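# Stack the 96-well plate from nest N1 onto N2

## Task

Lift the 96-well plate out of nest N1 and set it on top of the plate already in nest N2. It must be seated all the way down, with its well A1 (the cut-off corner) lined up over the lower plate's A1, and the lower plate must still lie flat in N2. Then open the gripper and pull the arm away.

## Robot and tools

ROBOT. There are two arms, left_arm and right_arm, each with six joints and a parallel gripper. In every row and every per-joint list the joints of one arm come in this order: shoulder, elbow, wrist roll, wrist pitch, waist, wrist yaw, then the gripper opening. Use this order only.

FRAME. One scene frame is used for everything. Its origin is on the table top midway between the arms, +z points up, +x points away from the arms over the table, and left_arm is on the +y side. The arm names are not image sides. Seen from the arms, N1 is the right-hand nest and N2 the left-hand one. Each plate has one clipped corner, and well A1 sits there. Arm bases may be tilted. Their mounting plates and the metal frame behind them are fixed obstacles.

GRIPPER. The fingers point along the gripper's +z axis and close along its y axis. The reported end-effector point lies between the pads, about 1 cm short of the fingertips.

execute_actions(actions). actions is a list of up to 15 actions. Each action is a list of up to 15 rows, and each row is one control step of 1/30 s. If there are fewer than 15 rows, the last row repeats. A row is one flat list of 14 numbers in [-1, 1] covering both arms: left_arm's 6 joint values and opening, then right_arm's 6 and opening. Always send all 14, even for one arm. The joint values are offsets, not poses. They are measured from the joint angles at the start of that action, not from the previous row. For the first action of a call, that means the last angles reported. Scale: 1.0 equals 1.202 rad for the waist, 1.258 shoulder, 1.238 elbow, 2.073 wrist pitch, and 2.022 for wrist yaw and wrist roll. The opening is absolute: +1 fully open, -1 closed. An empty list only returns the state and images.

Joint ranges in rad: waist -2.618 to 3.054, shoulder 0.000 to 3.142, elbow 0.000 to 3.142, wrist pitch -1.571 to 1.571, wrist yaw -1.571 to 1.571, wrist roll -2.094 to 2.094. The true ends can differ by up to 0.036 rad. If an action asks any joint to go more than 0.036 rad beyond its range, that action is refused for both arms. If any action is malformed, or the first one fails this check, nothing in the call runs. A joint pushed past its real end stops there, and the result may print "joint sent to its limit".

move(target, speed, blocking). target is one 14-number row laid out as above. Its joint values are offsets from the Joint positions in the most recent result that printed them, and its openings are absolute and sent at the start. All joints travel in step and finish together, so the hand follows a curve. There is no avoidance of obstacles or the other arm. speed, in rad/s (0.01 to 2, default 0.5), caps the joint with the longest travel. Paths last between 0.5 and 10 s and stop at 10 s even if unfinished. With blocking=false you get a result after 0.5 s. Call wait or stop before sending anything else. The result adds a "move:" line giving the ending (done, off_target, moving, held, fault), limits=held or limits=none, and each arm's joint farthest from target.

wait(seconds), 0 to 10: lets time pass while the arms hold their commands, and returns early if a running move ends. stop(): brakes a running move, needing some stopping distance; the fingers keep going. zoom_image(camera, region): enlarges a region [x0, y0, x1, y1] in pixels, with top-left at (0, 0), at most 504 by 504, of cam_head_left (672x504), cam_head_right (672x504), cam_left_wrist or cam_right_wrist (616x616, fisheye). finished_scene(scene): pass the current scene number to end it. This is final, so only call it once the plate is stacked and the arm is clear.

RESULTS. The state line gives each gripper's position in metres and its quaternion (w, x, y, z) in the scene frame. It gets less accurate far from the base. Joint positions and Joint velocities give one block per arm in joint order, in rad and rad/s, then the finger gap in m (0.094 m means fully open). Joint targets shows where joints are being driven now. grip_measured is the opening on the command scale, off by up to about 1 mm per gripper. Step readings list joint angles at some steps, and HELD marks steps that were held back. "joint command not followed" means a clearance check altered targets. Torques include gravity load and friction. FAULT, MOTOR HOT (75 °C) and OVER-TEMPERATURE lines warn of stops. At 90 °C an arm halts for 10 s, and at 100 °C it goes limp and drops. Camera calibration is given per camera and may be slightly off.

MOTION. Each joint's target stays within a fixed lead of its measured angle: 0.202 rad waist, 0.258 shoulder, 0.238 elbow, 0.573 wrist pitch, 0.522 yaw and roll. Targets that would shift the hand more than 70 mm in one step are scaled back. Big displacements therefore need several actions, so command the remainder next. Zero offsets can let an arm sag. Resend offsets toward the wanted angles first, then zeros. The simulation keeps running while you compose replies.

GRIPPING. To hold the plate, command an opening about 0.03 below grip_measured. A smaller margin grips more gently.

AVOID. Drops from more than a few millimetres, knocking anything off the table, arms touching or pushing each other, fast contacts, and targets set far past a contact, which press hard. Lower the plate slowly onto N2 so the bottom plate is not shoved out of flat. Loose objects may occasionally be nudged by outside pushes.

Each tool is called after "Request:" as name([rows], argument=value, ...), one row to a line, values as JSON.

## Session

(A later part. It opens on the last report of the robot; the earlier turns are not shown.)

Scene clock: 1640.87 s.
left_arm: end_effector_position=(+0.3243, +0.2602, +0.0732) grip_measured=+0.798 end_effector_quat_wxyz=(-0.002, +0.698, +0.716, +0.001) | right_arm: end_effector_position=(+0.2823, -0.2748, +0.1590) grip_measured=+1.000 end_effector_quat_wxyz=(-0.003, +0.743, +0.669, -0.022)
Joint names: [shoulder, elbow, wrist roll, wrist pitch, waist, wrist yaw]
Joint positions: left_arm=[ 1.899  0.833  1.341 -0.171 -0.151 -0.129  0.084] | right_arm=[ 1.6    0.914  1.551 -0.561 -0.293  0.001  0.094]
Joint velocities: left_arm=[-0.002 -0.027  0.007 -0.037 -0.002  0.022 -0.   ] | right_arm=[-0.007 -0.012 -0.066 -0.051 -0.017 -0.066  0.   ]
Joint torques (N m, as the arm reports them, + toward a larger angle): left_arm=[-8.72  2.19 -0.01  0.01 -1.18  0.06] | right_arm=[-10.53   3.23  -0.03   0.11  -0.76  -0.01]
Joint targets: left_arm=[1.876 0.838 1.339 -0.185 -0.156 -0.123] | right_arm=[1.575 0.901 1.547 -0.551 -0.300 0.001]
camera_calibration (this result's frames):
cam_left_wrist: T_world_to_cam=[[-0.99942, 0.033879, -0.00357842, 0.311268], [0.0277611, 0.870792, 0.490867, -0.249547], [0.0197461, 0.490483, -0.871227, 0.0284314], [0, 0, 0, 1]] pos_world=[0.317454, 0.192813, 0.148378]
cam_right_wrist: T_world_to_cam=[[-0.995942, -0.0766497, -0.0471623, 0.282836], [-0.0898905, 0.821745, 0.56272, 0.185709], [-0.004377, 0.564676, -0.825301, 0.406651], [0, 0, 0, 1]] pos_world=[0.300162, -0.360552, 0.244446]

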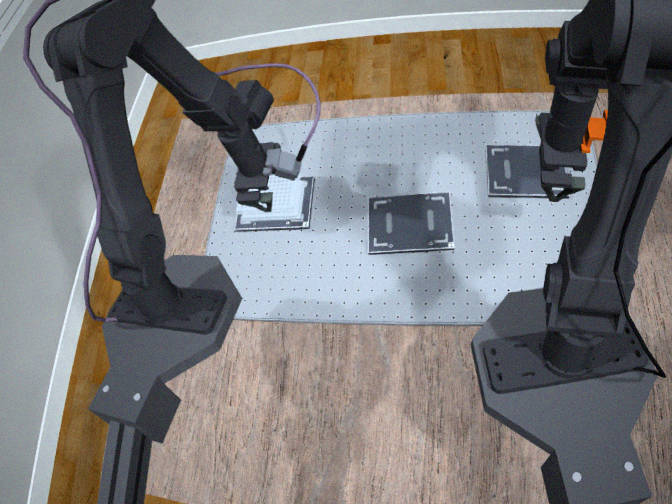

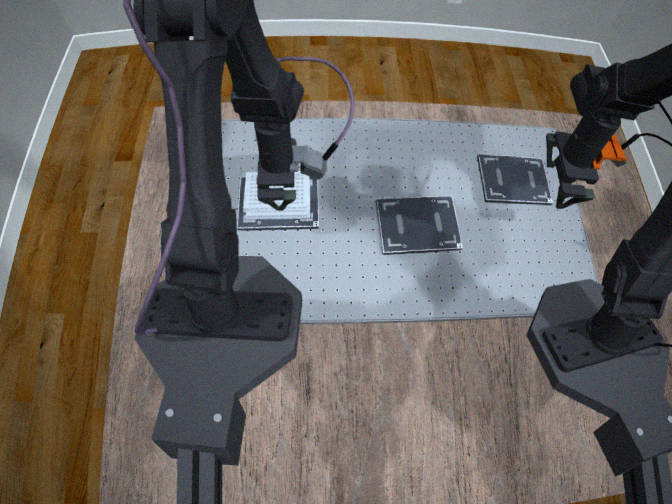

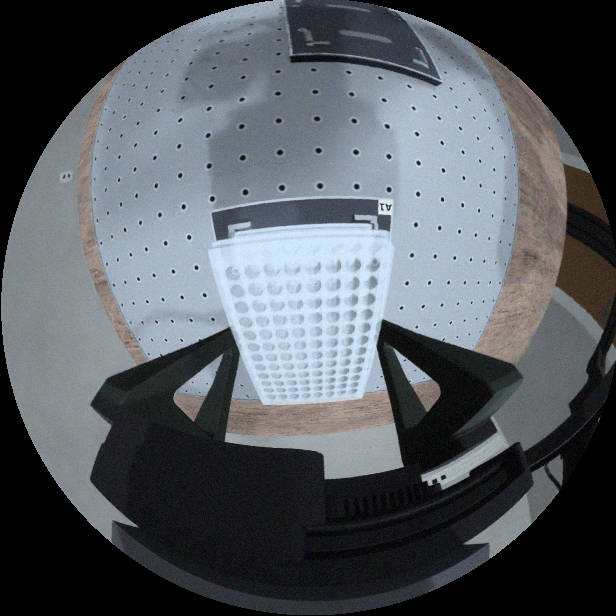

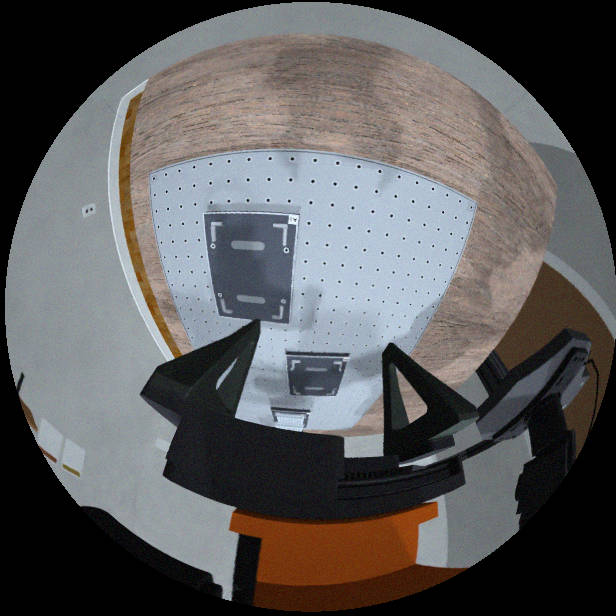

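Request:
execute_actions([
  [[-0.0095,0.004,-0.001,-0.002,-0.004,0.003,0.785,-0.0199,-0.0105,-0.002,0.0048,-0.0058,0,1]],
])

Scene clock: 1715.83 s.
left_arm: end_effector_position=(+0.3243, +0.2602, +0.0732) grip_measured=+0.790 end_effector_quat_wxyz=(-0.002, +0.698, +0.716, +0.001) | right_arm: end_effector_position=(+0.2823, -0.2748, +0.1590) grip_measured=+1.000 end_effector_quat_wxyz=(-0.003, +0.743, +0.669, -0.022)
Joint names: [shoulder, elbow, wrist roll, wrist pitch, waist, wrist yaw]
Joint positions: left_arm=[ 1.899  0.833  1.341 -0.171 -0.151 -0.129  0.084] | right_arm=[ 1.6    0.914  1.551 -0.561 -0.293  0.001  0.094]
Joint velocities: left_arm=[-0.007  0.012  0.051 -0.007 -0.007 -0.037 -0.   ] | right_arm=[-0.007 -0.012 -0.007  0.007 -0.002 -0.007  0.   ]
Joint torques (N m, as the arm reports them, + toward a larger angle): left_arm=[-7.95  2.2  -0.01  0.1  -1.19  0.06] | right_arm=[-10.52   3.25  -0.03   0.11  -0.78   0.  ]
Joint targets: left_arm=[1.887 0.838 1.339 -0.175 -0.156 -0.123] | right_arm=[1.575 0.901 1.547 -0.551 -0.300 0.001]
Step readings (joint positions):
0: left_arm=[1.899 0.833 1.341 -0.171 -0.151 -0.129] | right_arm=[1.600 0.914 1.551 -0.561 -0.293 0.001]
1: left_arm=[1.899 0.833 1.341 -0.171 -0.151 -0.129] | right_arm=[1.600 0.914 1.551 -0.561 -0.293 0.001]
2: left_arm=[1.899 0.833 1.341 -0.171 -0.151 -0.129] | right_arm=[1.600 0.914 1.551 -0.561 -0.293 0.001]
4: left_arm=[1.899 0.833 1.341 -0.171 -0.151 -0.129] | right_arm=[1.600 0.914 1.551 -0.561 -0.293 0.001]
8: left_arm=[1.899 0.833 1.341 -0.171 -0.151 -0.129] | right_arm=[1.600 0.914 1.551 -0.561 -0.293 0.001]
15: Joint positions above
camera_calibration (this result's frames):
cam_left_wrist: T_world_to_cam=[[-0.99942, 0.033879, -0.00357842, 0.311268], [0.0277611, 0.870792, 0.490867, -0.249547], [0.0197461, 0.490483, -0.871227, 0.0284314], [0, 0, 0, 1]] pos_world=[0.317454, 0.192813, 0.148378]
cam_right_wrist: T_world_to_cam=[[-0.995942, -0.0766497, -0.0471623, 0.282836], [-0.0898905, 0.821745, 0.56272, 0.185709], [-0.004377, 0.564676, -0.825301, 0.406651], [0, 0, 0, 1]] pos_world=[0.300162, -0.360552, 0.244446]

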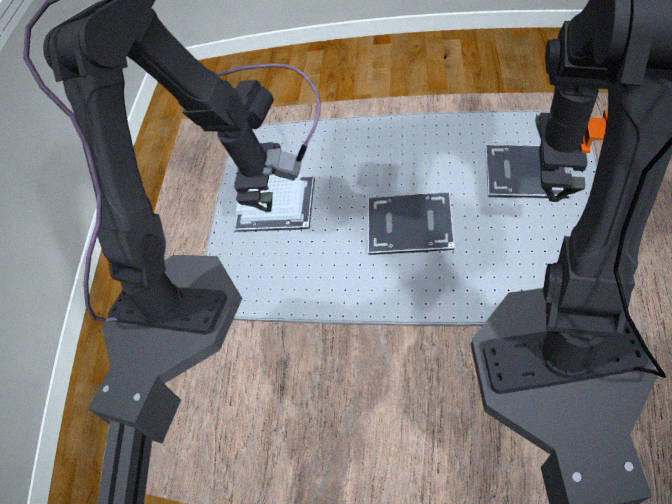

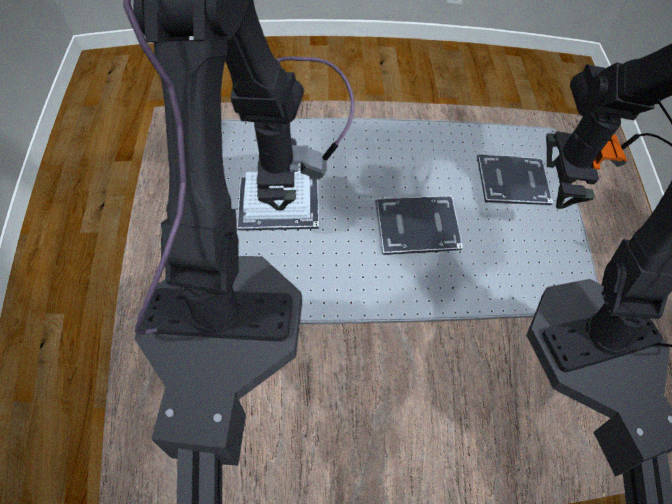

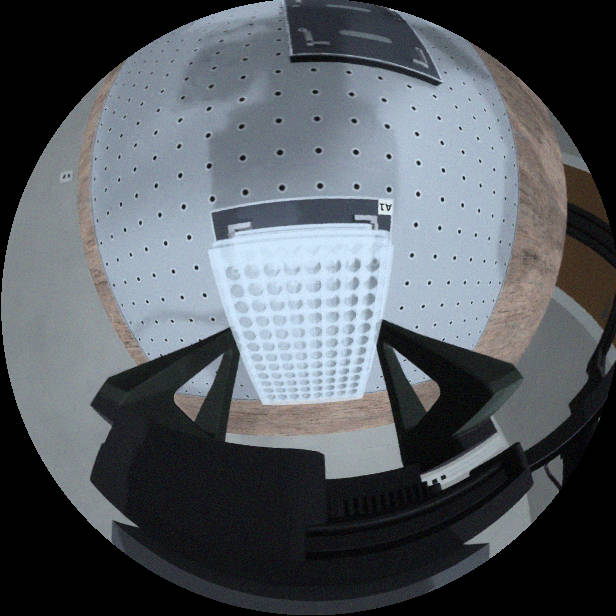

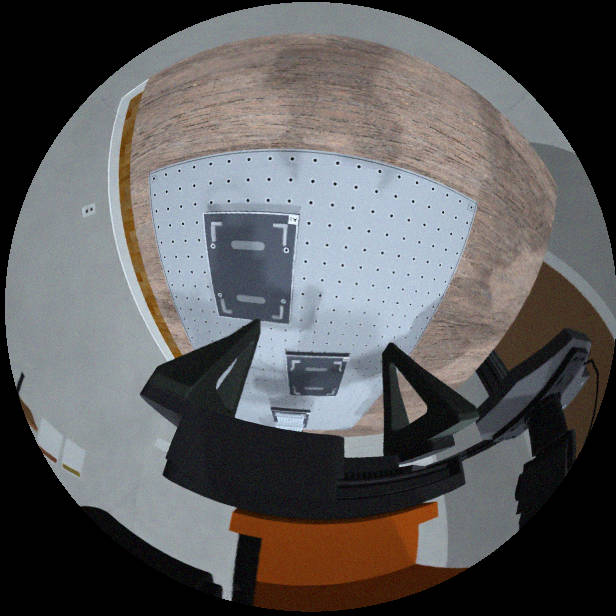

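Request:
execute_actions([
  [[-0.0095,0.004,-0.001,-0.002,-0.004,0.003,0.775,-0.0199,-0.0105,-0.002,0.0048,-0.0058,0,1]],
])

Scene clock: 1717.93 s.
left_arm: end_effector_position=(+0.3243, +0.2602, +0.0732) grip_measured=+0.781 end_effector_quat_wxyz=(-0.002, +0.698, +0.716, +0.001) | right_arm: end_effector_position=(+0.2823, -0.2748, +0.1590) grip_measured=+1.000 end_effector_quat_wxyz=(-0.003, +0.743, +0.669, -0.022)
Joint names: [shoulder, elbow, wrist roll, wrist pitch, waist, wrist yaw]
Joint positions: left_arm=[ 1.899  0.833  1.341 -0.171 -0.151 -0.129  0.084] | right_arm=[ 1.6    0.914  1.551 -0.561 -0.293  0.001  0.094]
Joint velocities: left_arm=[-0.017 -0.012  0.022 -0.037 -0.022 -0.037  0.001] | right_arm=[-0.012 -0.007 -0.066  0.051  0.012 -0.051  0.   ]
Joint torques (N m, as the arm reports them, + toward a larger angle): left_arm=[-7.95  2.18 -0.01  0.1  -1.18  0.06] | right_arm=[-10.52   3.26  -0.03   0.11  -0.76  -0.02]
Joint targets: left_arm=[1.887 0.838 1.339 -0.175 -0.156 -0.123] | right_arm=[1.575 0.901 1.547 -0.551 -0.300 0.001]
Step readings (joint positions):
0: left_arm=[1.899 0.833 1.341 -0.171 -0.151 -0.129] | right_arm=[1.600 0.914 1.551 -0.561 -0.293 0.001]
1: left_arm=[1.899 0.833 1.341 -0.171 -0.151 -0.129] | right_arm=[1.600 0.914 1.551 -0.561 -0.293 0.001]
2: left_arm=[1.899 0.833 1.341 -0.171 -0.151 -0.129] | right_arm=[1.600 0.914 1.551 -0.561 -0.293 0.001]
4: left_arm=[1.899 0.833 1.341 -0.171 -0.151 -0.129] | right_arm=[1.600 0.914 1.551 -0.561 -0.293 0.001]
8: left_arm=[1.899 0.833 1.341 -0.171 -0.151 -0.129] | right_arm=[1.600 0.914 1.551 -0.561 -0.293 0.001]
15: Joint positions above
camera_calibration (this result's frames):
cam_left_wrist: T_world_to_cam=[[-0.99942, 0.033879, -0.00357842, 0.311268], [0.0277611, 0.870792, 0.490867, -0.249547], [0.0197461, 0.490483, -0.871227, 0.0284314], [0, 0, 0, 1]] pos_world=[0.317454, 0.192813, 0.148378]
cam_right_wrist: T_world_to_cam=[[-0.995942, -0.0766497, -0.0471623, 0.282836], [-0.0898905, 0.821745, 0.56272, 0.185709], [-0.004377, 0.564676, -0.825301, 0.406651], [0, 0, 0, 1]] pos_world=[0.300162, -0.360552, 0.244446]

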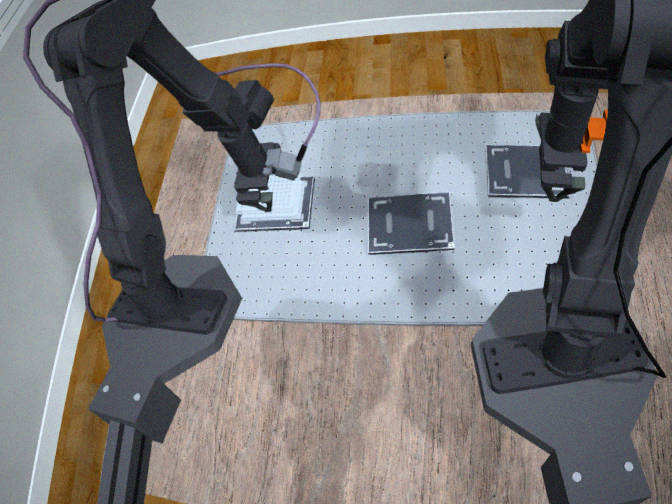

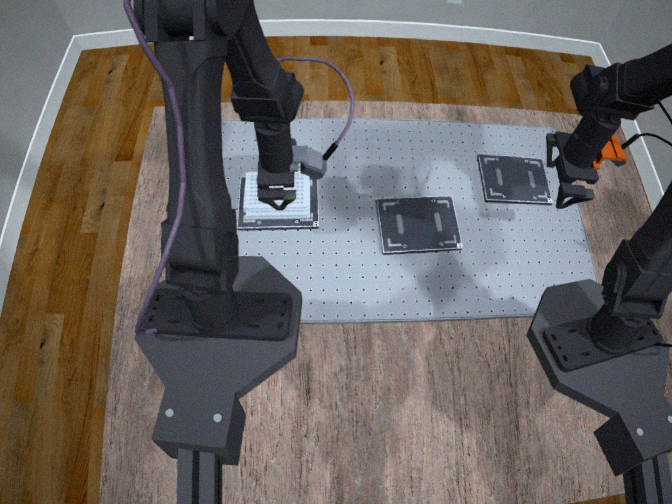

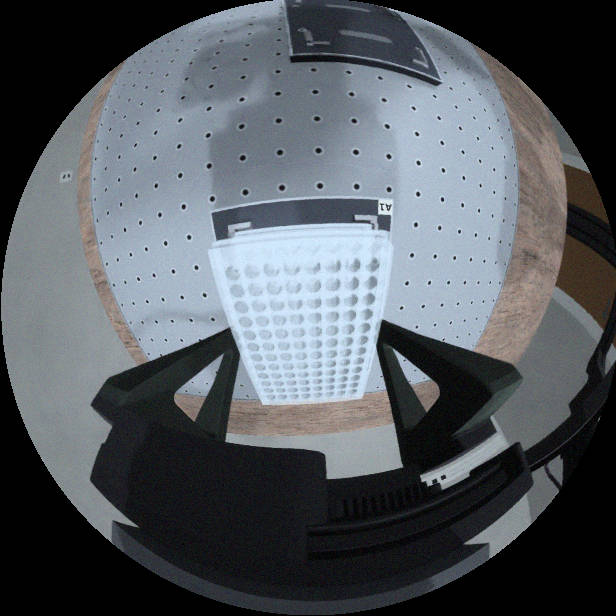

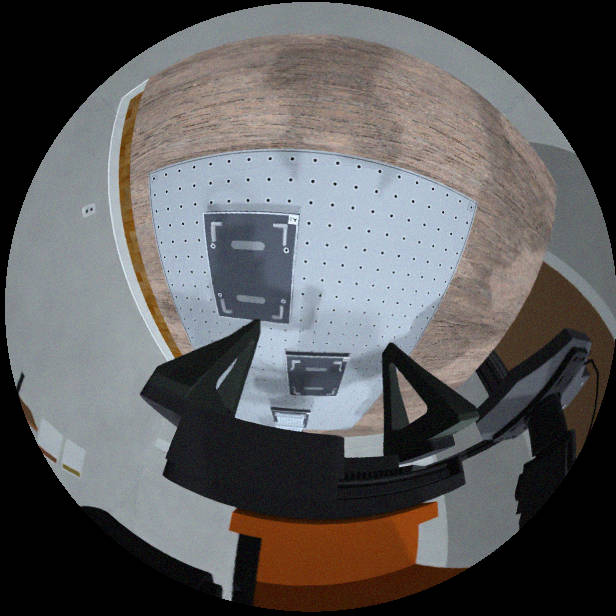

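Request:
zoom_image(camera="cam_left_wrist", region=[200, 290, 270, 360])

Request:
zoom_image(camera="cam_left_wrist", region=[345, 290, 415, 360])

Region (200, 290, 270, 360) of cam_left_wrist's 616x616 image, scaled by 7.200, with more detail than that image has.

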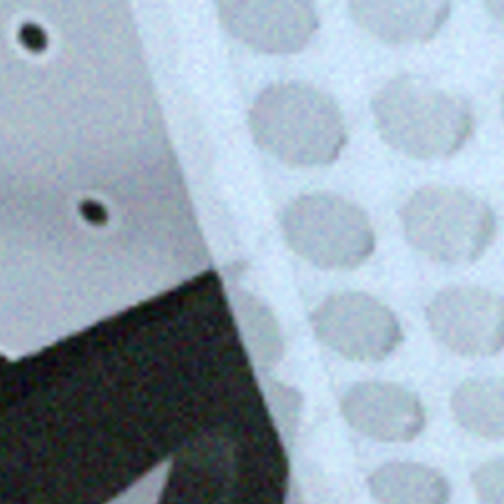

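Region (345, 290, 415, 360) of cam_left_wrist's 616x616 image, scaled by 7.200, with more detail than that image has.

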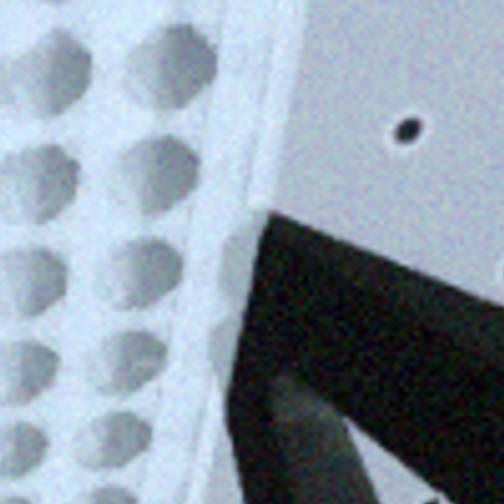

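Request:
execute_actions([
  [[-0.0095,0.004,-0.001,-0.002,-0.004,0.003,0.755,-0.0199,-0.0105,-0.002,0.0048,-0.0058,0,1]],
])

Request:
zoom_image(camera="cam_left_wrist", region=[180, 190, 430, 420])

Scene clock: 1731.40 s.
left_arm: end_effector_position=(+0.3243, +0.2602, +0.0732) grip_measured=+0.764 end_effector_quat_wxyz=(-0.002, +0.698, +0.716, +0.001) | right_arm: end_effector_position=(+0.2823, -0.2748, +0.1590) grip_measured=+1.000 end_effector_quat_wxyz=(-0.003, +0.743, +0.669, -0.022)
Joint names: [shoulder, elbow, wrist roll, wrist pitch, waist, wrist yaw]
Joint positions: left_arm=[ 1.899  0.833  1.341 -0.171 -0.151 -0.129  0.083] | right_arm=[ 1.6    0.914  1.551 -0.561 -0.293  0.001  0.094]
Joint velocities: left_arm=[-0.002  0.002 -0.007  0.007  0.007 -0.051 -0.001] | right_arm=[ 0.007  0.017  0.022  0.066 -0.002 -0.007  0.   ]
Joint torques (N m, as the arm reports them, + toward a larger angle): left_arm=[-7.94  2.18 -0.02  0.1  -1.18  0.06] | right_arm=[-10.52   3.27  -0.03   0.11  -0.73  -0.01]
Joint targets: left_arm=[1.887 0.838 1.339 -0.175 -0.156 -0.123] | right_arm=[1.575 0.901 1.547 -0.551 -0.300 0.001]
Step readings (joint positions):
0: left_arm=[1.899 0.833 1.341 -0.171 -0.151 -0.129] | right_arm=[1.600 0.914 1.551 -0.561 -0.293 0.001]
1: left_arm=[1.899 0.833 1.341 -0.171 -0.151 -0.129] | right_arm=[1.600 0.914 1.551 -0.561 -0.293 0.001]
2: left_arm=[1.899 0.833 1.341 -0.171 -0.151 -0.129] | right_arm=[1.600 0.914 1.551 -0.561 -0.293 0.001]
4: left_arm=[1.899 0.833 1.341 -0.171 -0.151 -0.129] | right_arm=[1.600 0.914 1.551 -0.561 -0.293 0.001]
8: left_arm=[1.899 0.833 1.341 -0.171 -0.151 -0.129] | right_arm=[1.600 0.914 1.551 -0.561 -0.293 0.001]
15: Joint positions above
camera_calibration (this result's frames):
cam_left_wrist: T_world_to_cam=[[-0.99942, 0.033879, -0.00357842, 0.311268], [0.0277611, 0.870792, 0.490867, -0.249547], [0.0197461, 0.490483, -0.871227, 0.0284314], [0, 0, 0, 1]] pos_world=[0.317454, 0.192813, 0.148378]
cam_right_wrist: T_world_to_cam=[[-0.995942, -0.0766497, -0.0471623, 0.282836], [-0.0898905, 0.821745, 0.56272, 0.185709], [-0.004377, 0.564676, -0.825301, 0.406651], [0, 0, 0, 1]] pos_world=[0.300162, -0.360552, 0.244446]

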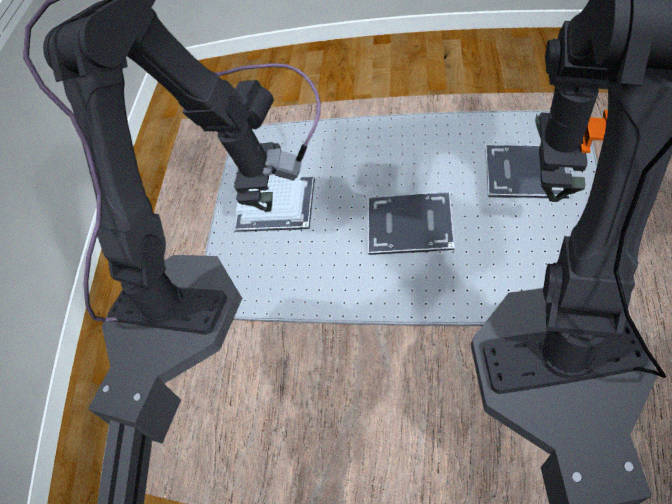

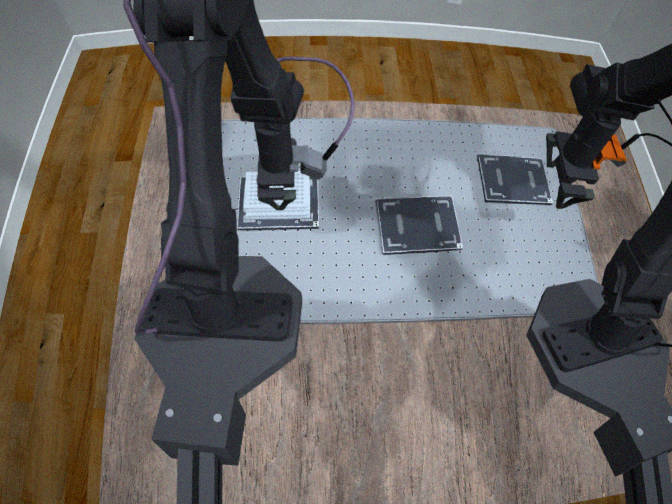

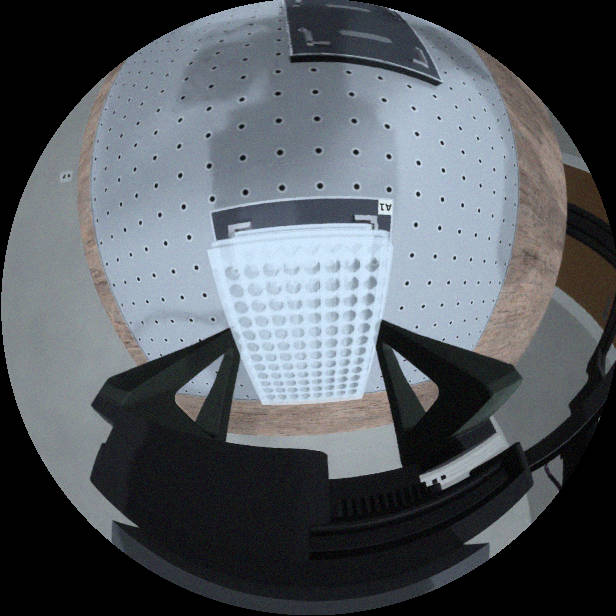

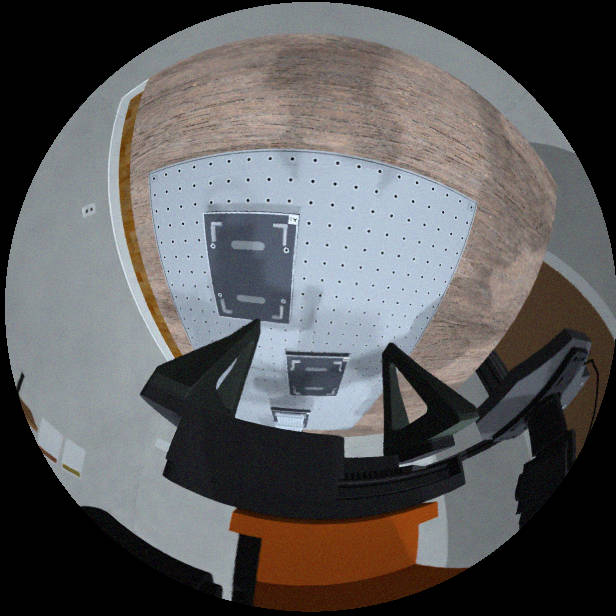

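Region (180, 190, 430, 420) of cam_left_wrist's 616x616 image, scaled by 2.016, with more detail than that image has; it fills the top 464 rows of this view, and the rest is white.

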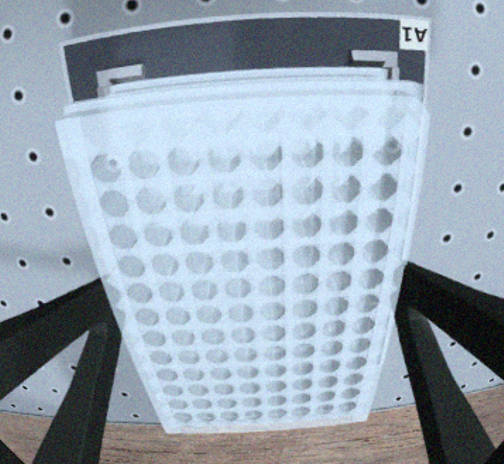

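Request:
execute_actions([
  [[-0.0095,0.004,-0.001,-0.002,-0.004,0.003,0.755,-0.0199,-0.0105,-0.002,0.0048,-0.0058,0,1]],
])

Scene clock: 1741.10 s.
left_arm: end_effector_position=(+0.3243, +0.2602, +0.0732) grip_measured=+0.764 end_effector_quat_wxyz=(-0.002, +0.698, +0.716, +0.001) | right_arm: end_effector_position=(+0.2823, -0.2748, +0.1590) grip_measured=+1.000 end_effector_quat_wxyz=(-0.003, +0.743, +0.669, -0.022)
Joint names: [shoulder, elbow, wrist roll, wrist pitch, waist, wrist yaw]
Joint positions: left_arm=[ 1.899  0.833  1.341 -0.171 -0.151 -0.129  0.083] | right_arm=[ 1.6    0.914  1.551 -0.561 -0.293  0.001  0.094]
Joint velocities: left_arm=[-0.002  0.012  0.007  0.007  0.012  0.007 -0.   ] | right_arm=[-0.002 -0.007 -0.007 -0.022  0.012  0.037  0.   ]
Joint torques (N m, as the arm reports them, + toward a larger angle): left_arm=[-7.95  2.19 -0.01  0.1  -1.18  0.06] | right_arm=[-10.53   3.26  -0.02   0.11  -0.78  -0.01]
Joint targets: left_arm=[1.887 0.838 1.339 -0.175 -0.156 -0.123] | right_arm=[1.575 0.901 1.547 -0.551 -0.300 0.001]
Step readings (joint positions):
0: left_arm=[1.899 0.833 1.341 -0.171 -0.151 -0.129] | right_arm=[1.600 0.914 1.551 -0.561 -0.293 0.001]
1: left_arm=[1.899 0.833 1.341 -0.171 -0.151 -0.129] | right_arm=[1.600 0.914 1.551 -0.561 -0.293 0.001]
2: left_arm=[1.899 0.833 1.341 -0.171 -0.151 -0.129] | right_arm=[1.600 0.914 1.551 -0.561 -0.293 0.001]
4: left_arm=[1.899 0.833 1.341 -0.171 -0.151 -0.129] | right_arm=[1.600 0.914 1.551 -0.561 -0.293 0.001]
8: left_arm=[1.899 0.833 1.341 -0.171 -0.151 -0.129] | right_arm=[1.600 0.914 1.551 -0.561 -0.293 0.001]
15: Joint positions above
camera_calibration (this result's frames):
cam_left_wrist: T_world_to_cam=[[-0.99942, 0.033879, -0.00357842, 0.311268], [0.0277611, 0.870792, 0.490867, -0.249547], [0.0197461, 0.490483, -0.871227, 0.0284314], [0, 0, 0, 1]] pos_world=[0.317454, 0.192813, 0.148378]
cam_right_wrist: T_world_to_cam=[[-0.995942, -0.0766497, -0.0471623, 0.282836], [-0.0898905, 0.821745, 0.56272, 0.185709], [-0.004377, 0.564676, -0.825301, 0.406651], [0, 0, 0, 1]] pos_world=[0.300162, -0.360552, 0.244446]

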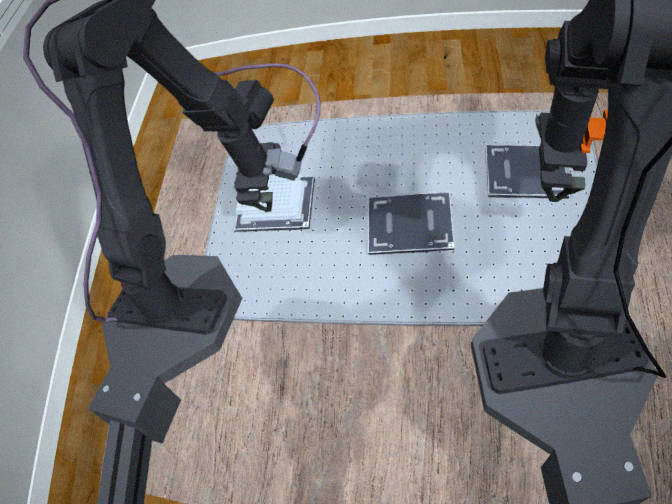

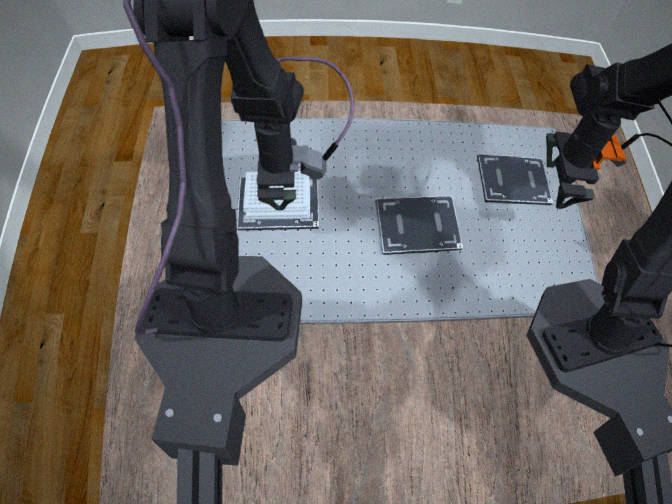

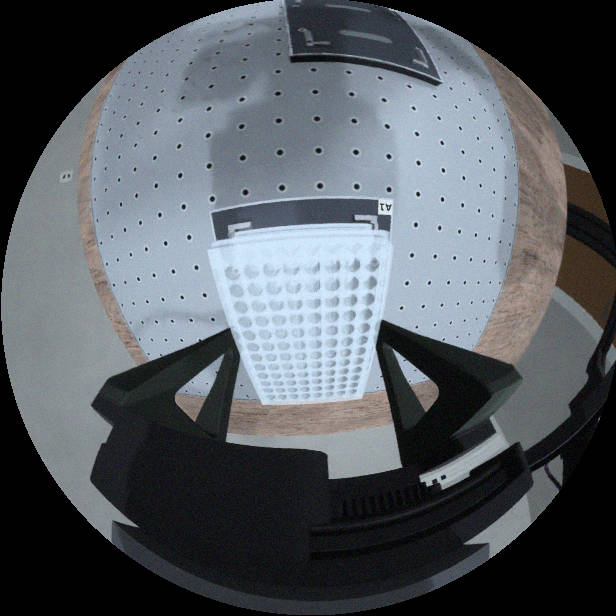

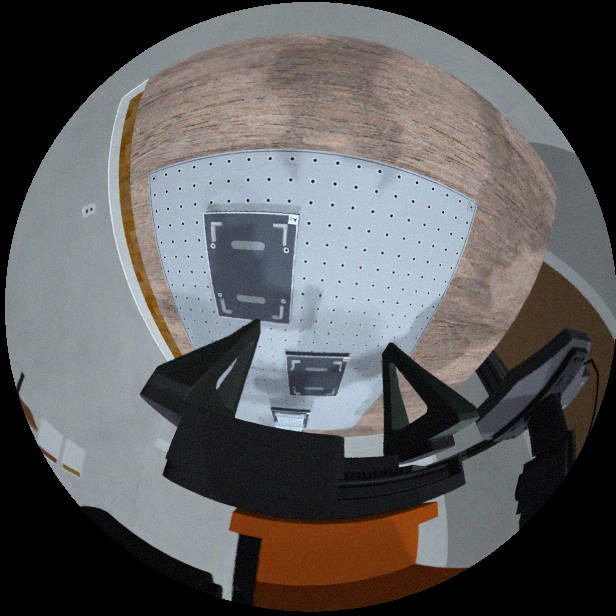

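Request:
execute_actions([
  [[-0.0095,0.004,-0.001,-0.002,-0.004,0.003,0.73,-0.0199,-0.0105,-0.002,0.0048,-0.0058,0,1]],
  [[0,0,0,0,0,0,0.70,0,0,0,0,0,0,1]],
])

Scene clock: 1748.50 s.
left_arm: end_effector_position=(+0.3243, +0.2602, +0.0732) grip_measured=+0.727 end_effector_quat_wxyz=(-0.002, +0.698, +0.716, +0.001) | right_arm: end_effector_position=(+0.2823, -0.2748, +0.1590) grip_measured=+1.000 end_effector_quat_wxyz=(-0.003, +0.743, +0.669, -0.022)
Joint names: [shoulder, elbow, wrist roll, wrist pitch, waist, wrist yaw]
Joint positions: left_arm=[ 1.899  0.833  1.341 -0.171 -0.151 -0.129  0.081] | right_arm=[ 1.6    0.914  1.551 -0.561 -0.293  0.001  0.094]
Joint velocities: left_arm=[ 0.012  0.002  0.022 -0.081 -0.007 -0.037 -0.   ] | right_arm=[ 0.007  0.002 -0.022 -0.007 -0.007  0.051  0.   ]
Joint torques (N m, as the arm reports them, + toward a larger angle): left_arm=[-7.12  1.85  0.    0.14 -0.87  0.01] | right_arm=[-8.2   4.3   0.02  0.02 -0.19 -0.02]
Joint targets: left_arm=[1.899 0.833 1.341 -0.171 -0.151 -0.129] | right_arm=[1.600 0.914 1.551 -0.561 -0.293 0.001]
Step readings (joint positions; steps 1 to 15: 1st action; 16 to 30: 2nd action):
0: left_arm=[1.899 0.833 1.341 -0.171 -0.151 -0.129] | right_arm=[1.600 0.914 1.551 -0.561 -0.293 0.001]
1: left_arm=[1.899 0.833 1.341 -0.171 -0.151 -0.129] | right_arm=[1.600 0.914 1.551 -0.561 -0.293 0.001]
2: left_arm=[1.899 0.833 1.341 -0.171 -0.151 -0.129] | right_arm=[1.600 0.914 1.551 -0.561 -0.293 0.001]
4: left_arm=[1.899 0.833 1.341 -0.171 -0.151 -0.129] | right_arm=[1.600 0.914 1.551 -0.561 -0.293 0.001]
8: left_arm=[1.899 0.833 1.341 -0.171 -0.151 -0.129] | right_arm=[1.600 0.914 1.551 -0.561 -0.293 0.001]
15: left_arm=[1.899 0.833 1.341 -0.171 -0.151 -0.129] | right_arm=[1.600 0.914 1.551 -0.561 -0.293 0.001]
16: left_arm=[1.899 0.833 1.341 -0.171 -0.151 -0.129] | right_arm=[1.600 0.914 1.551 -0.561 -0.293 0.001]
17: left_arm=[1.899 0.833 1.341 -0.171 -0.151 -0.129] | right_arm=[1.600 0.914 1.551 -0.561 -0.293 0.001]
19: left_arm=[1.899 0.833 1.341 -0.171 -0.151 -0.129] | right_arm=[1.600 0.914 1.551 -0.561 -0.293 0.001]
23: left_arm=[1.899 0.833 1.341 -0.171 -0.151 -0.129] | right_arm=[1.600 0.914 1.551 -0.561 -0.293 0.001]
30: Joint positions above
camera_calibration (this result's frames):
cam_left_wrist: T_world_to_cam=[[-0.99942, 0.033879, -0.00357842, 0.311268], [0.0277611, 0.870792, 0.490867, -0.249547], [0.0197461, 0.490483, -0.871227, 0.0284314], [0, 0, 0, 1]] pos_world=[0.317454, 0.192813, 0.148378]
cam_right_wrist: T_world_to_cam=[[-0.995942, -0.0766497, -0.0471623, 0.282836], [-0.0898905, 0.821745, 0.56272, 0.185709], [-0.004377, 0.564676, -0.825301, 0.406651], [0, 0, 0, 1]] pos_world=[0.300162, -0.360552, 0.244446]

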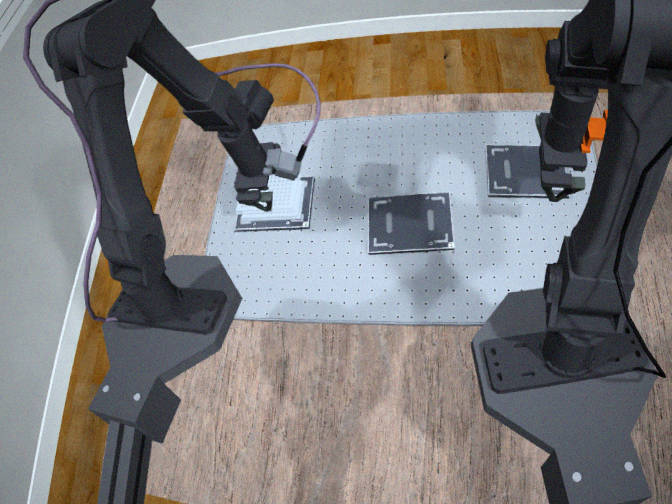

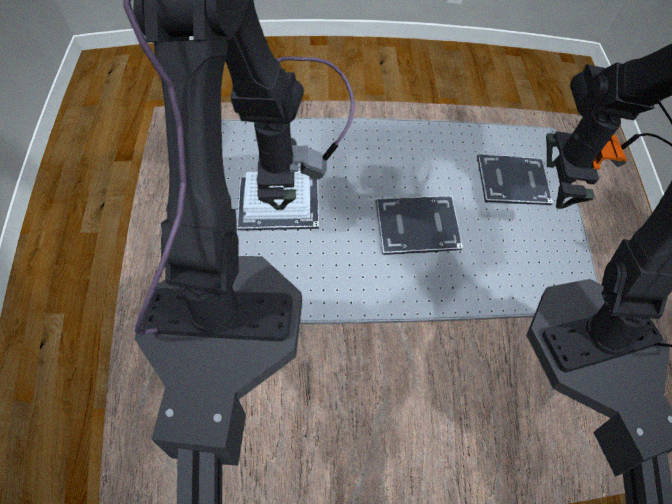

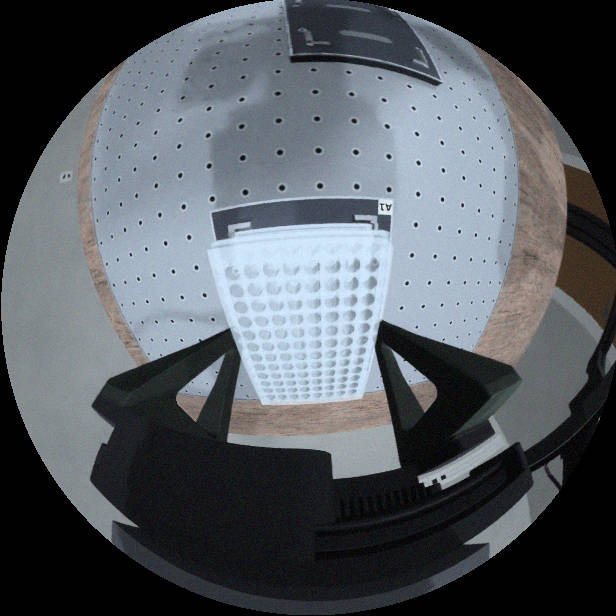

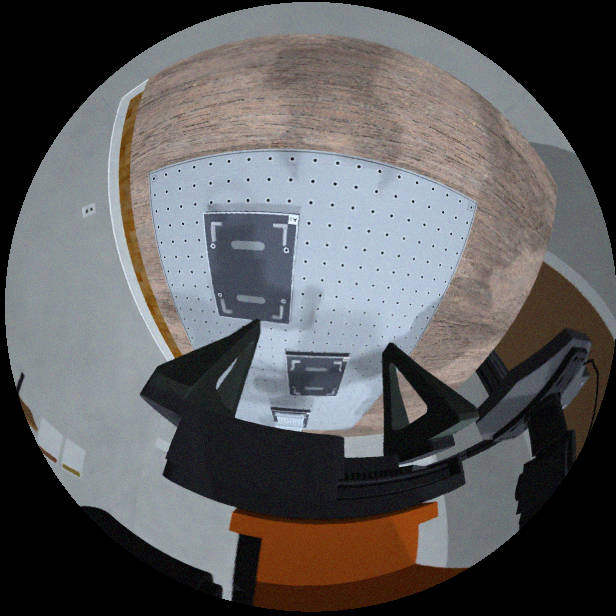

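Request:
move(target=[0.0286,0.004,-0.001,0.0265,-0.004,0.003,0.70,-0.0199,-0.0105,-0.002,0.0048,-0.0058,0,1], speed=0.05)

Scene clock: 1760.40 s.
left_arm: end_effector_position=(+0.3282, +0.2585, +0.0658) grip_measured=+0.727 end_effector_quat_wxyz=(+0.006, +0.697, +0.717, +0.006) | right_arm: end_effector_position=(+0.2823, -0.2748, +0.1590) grip_measured=+1.000 end_effector_quat_wxyz=(-0.003, +0.743, +0.669, -0.022)
Joint names: [shoulder, elbow, wrist roll, wrist pitch, waist, wrist yaw]
Joint positions: left_arm=[ 1.927  0.833  1.341 -0.123 -0.151 -0.129  0.081] | right_arm=[ 1.6    0.914  1.551 -0.561 -0.293  0.001  0.094]
Joint velocities: left_arm=[-0.027  0.002  0.022 -0.022  0.002 -0.022  0.   ] | right_arm=[-0.007 -0.007  0.066 -0.051  0.002 -0.007  0.   ]
Joint torques (N m, as the arm reports them, + toward a larger angle): left_arm=[-6.67  2.09 -0.01  0.26 -1.19  0.06] | right_arm=[-10.51   3.27  -0.03   0.11  -0.77   0.  ]
Joint targets: left_arm=[1.935 0.838 1.339 -0.116 -0.156 -0.123] | right_arm=[1.575 0.901 1.547 -0.551 -0.300 0.001]
move: off_target (right_arm); limits=none; left_arm: farthest joint: the shoulder, 0.008 radians from its target (0.036 radians at the start); right_arm: farthest joint: the shoulder, 0.025 radians from its target (0.025 radians at the start)
camera_calibration (this result's frames):
cam_left_wrist: T_world_to_cam=[[-0.999245, 0.0313448, -0.0229663, 0.31703], [0.0161671, 0.872805, 0.487802, -0.241052], [0.0353351, 0.487062, -0.872652, 0.0186906], [0, 0, 0, 1]] pos_world=[0.320027, 0.191351, 0.141177]
cam_right_wrist: T_world_to_cam=[[-0.995942, -0.0766497, -0.0471623, 0.282836], [-0.0898905, 0.821745, 0.56272, 0.185709], [-0.004377, 0.564676, -0.825301, 0.406651], [0, 0, 0, 1]] pos_world=[0.300162, -0.360552, 0.244446]

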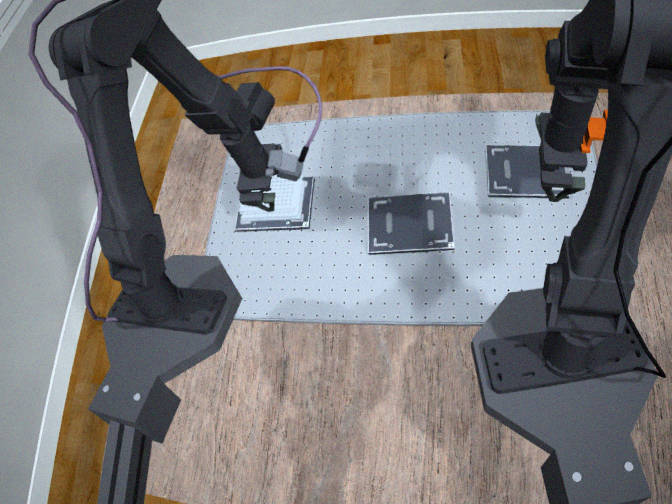

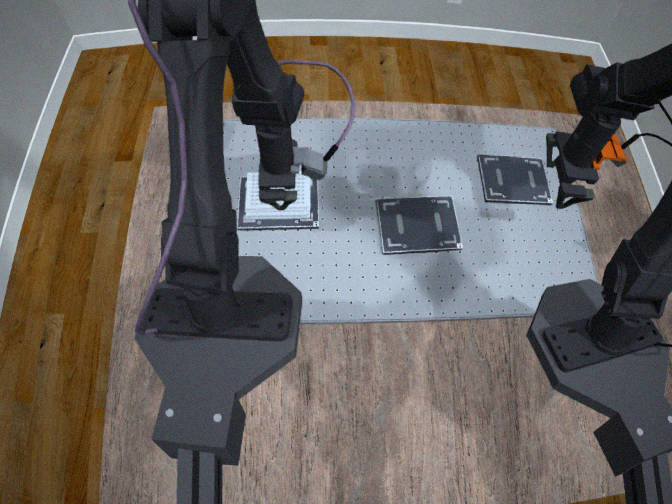

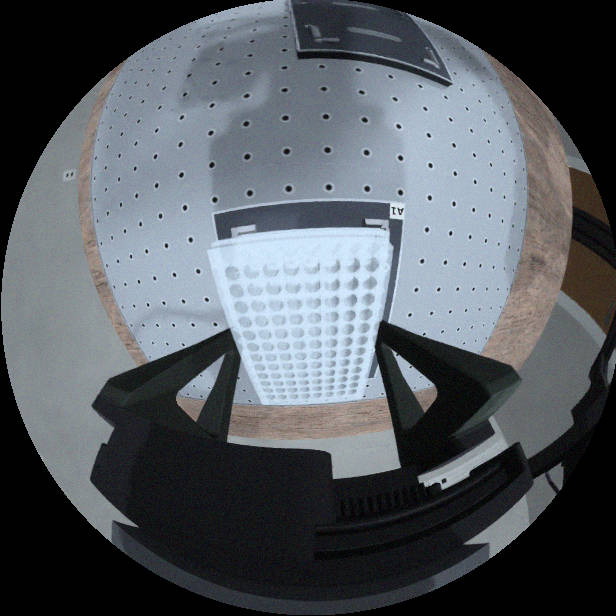

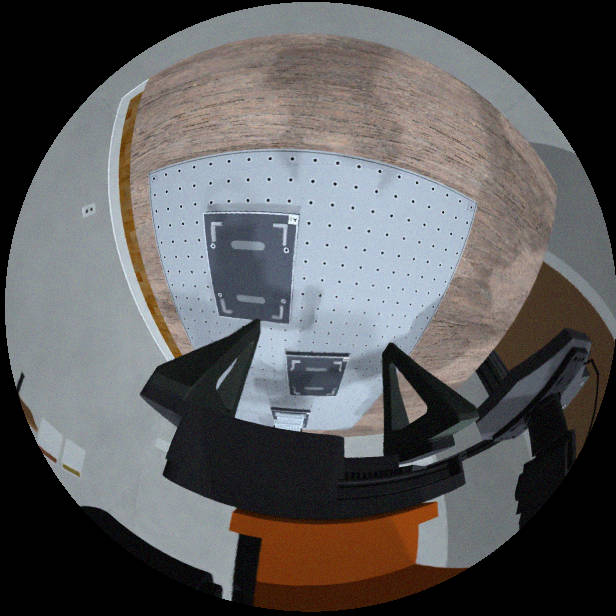

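Request:
move(target=[0.019,0.004,-0.001,0.002,-0.004,0.003,0.70,-0.0199,-0.0105,-0.002,0.0048,-0.0058,0,1], speed=0.03)

Scene clock: 1766.87 s.
left_arm: end_effector_position=(+0.3240, +0.2588, +0.0616) grip_measured=+0.727 end_effector_quat_wxyz=(+0.000, +0.698, +0.716, +0.002) | right_arm: end_effector_position=(+0.2823, -0.2748, +0.1590) grip_measured=+1.000 end_effector_quat_wxyz=(-0.003, +0.743, +0.669, -0.022)
Joint names: [shoulder, elbow, wrist roll, wrist pitch, waist, wrist yaw]
Joint positions: left_arm=[ 1.943  0.833  1.341 -0.122 -0.151 -0.129  0.081] | right_arm=[ 1.6    0.914  1.551 -0.561 -0.293  0.001  0.094]
Joint velocities: left_arm=[ 0.007 -0.012 -0.051 -0.037 -0.017 -0.081  0.   ] | right_arm=[-0.012  0.002  0.007  0.022 -0.002  0.007  0.   ]
Joint torques (N m, as the arm reports them, + toward a larger angle): left_arm=[-6.69  2.02 -0.01  0.17 -1.2   0.06] | right_arm=[-10.52   3.25  -0.02   0.12  -0.75  -0.01]
Joint targets: left_arm=[1.951 0.838 1.339 -0.119 -0.156 -0.123] | right_arm=[1.575 0.901 1.547 -0.551 -0.300 0.001]
move: off_target (right_arm); limits=none; left_arm: farthest joint: the shoulder, 0.008 radians from its target (0.024 radians at the start); right_arm: farthest joint: the shoulder, 0.025 radians from its target (0.025 radians at the start)
camera_calibration (this result's frames):
cam_left_wrist: T_world_to_cam=[[-0.99941, 0.0332043, -0.0087995, 0.311491], [0.0246344, 0.871338, 0.490065, -0.241717], [0.0239396, 0.489559, -0.871642, 0.0180008], [0, 0, 0, 1]] pos_world=[0.316831, 0.191462, 0.136888]
cam_right_wrist: T_world_to_cam=[[-0.995942, -0.0766497, -0.0471623, 0.282836], [-0.0898905, 0.821745, 0.56272, 0.185709], [-0.004377, 0.564676, -0.825301, 0.406651], [0, 0, 0, 1]] pos_world=[0.300162, -0.360552, 0.244446]

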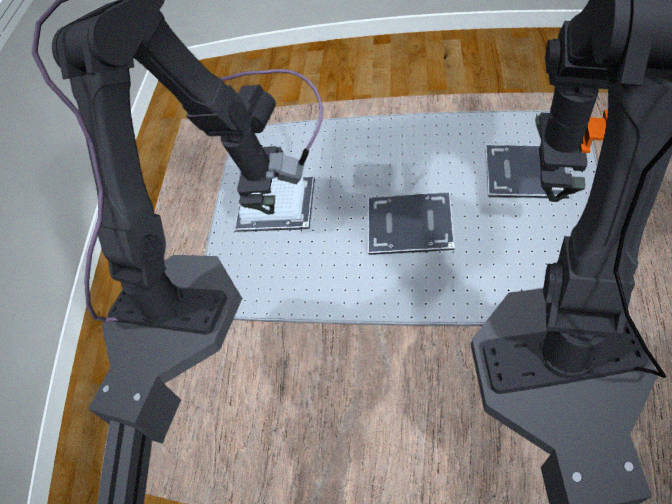

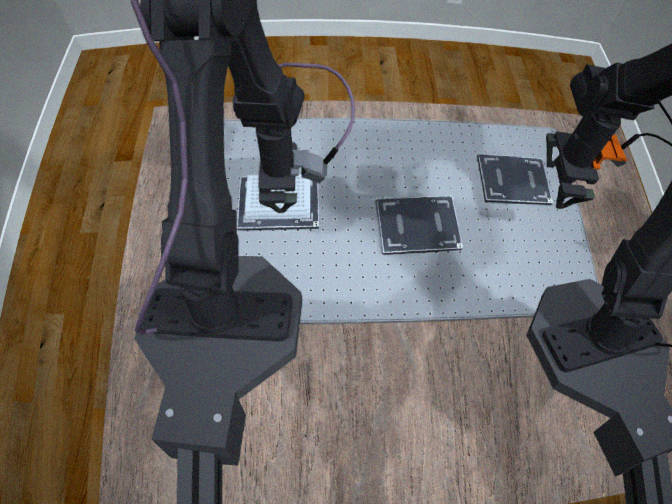

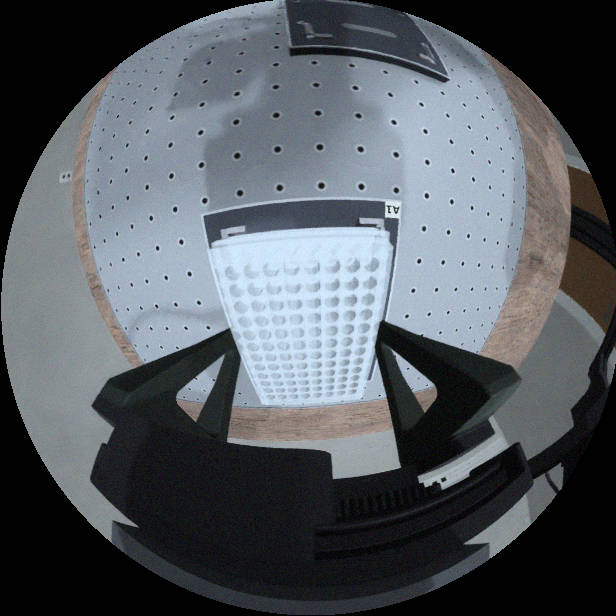

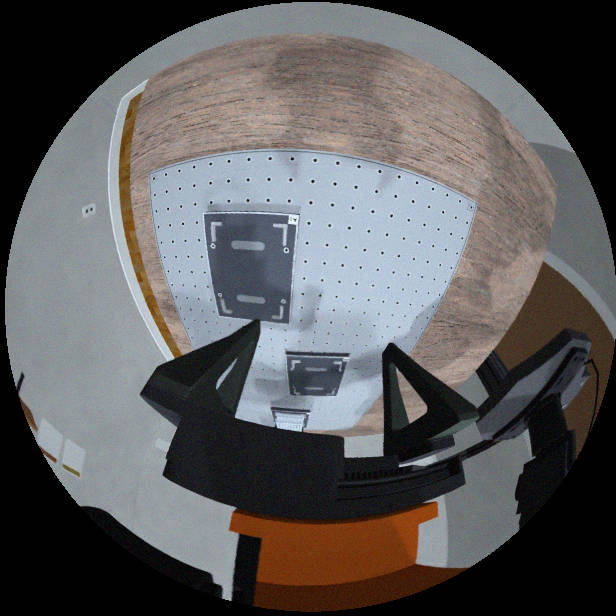

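Request:
zoom_image(camera="cam_left_wrist", region=[195, 205, 415, 275])

Region (195, 205, 415, 275) of cam_left_wrist's 616x616 image, scaled by 2.291, with more detail than that image has; it fills the top 160 rows of this view, and the rest is white.

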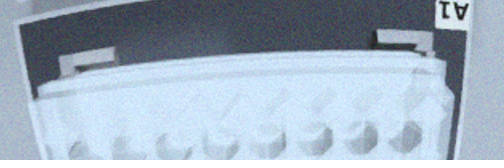

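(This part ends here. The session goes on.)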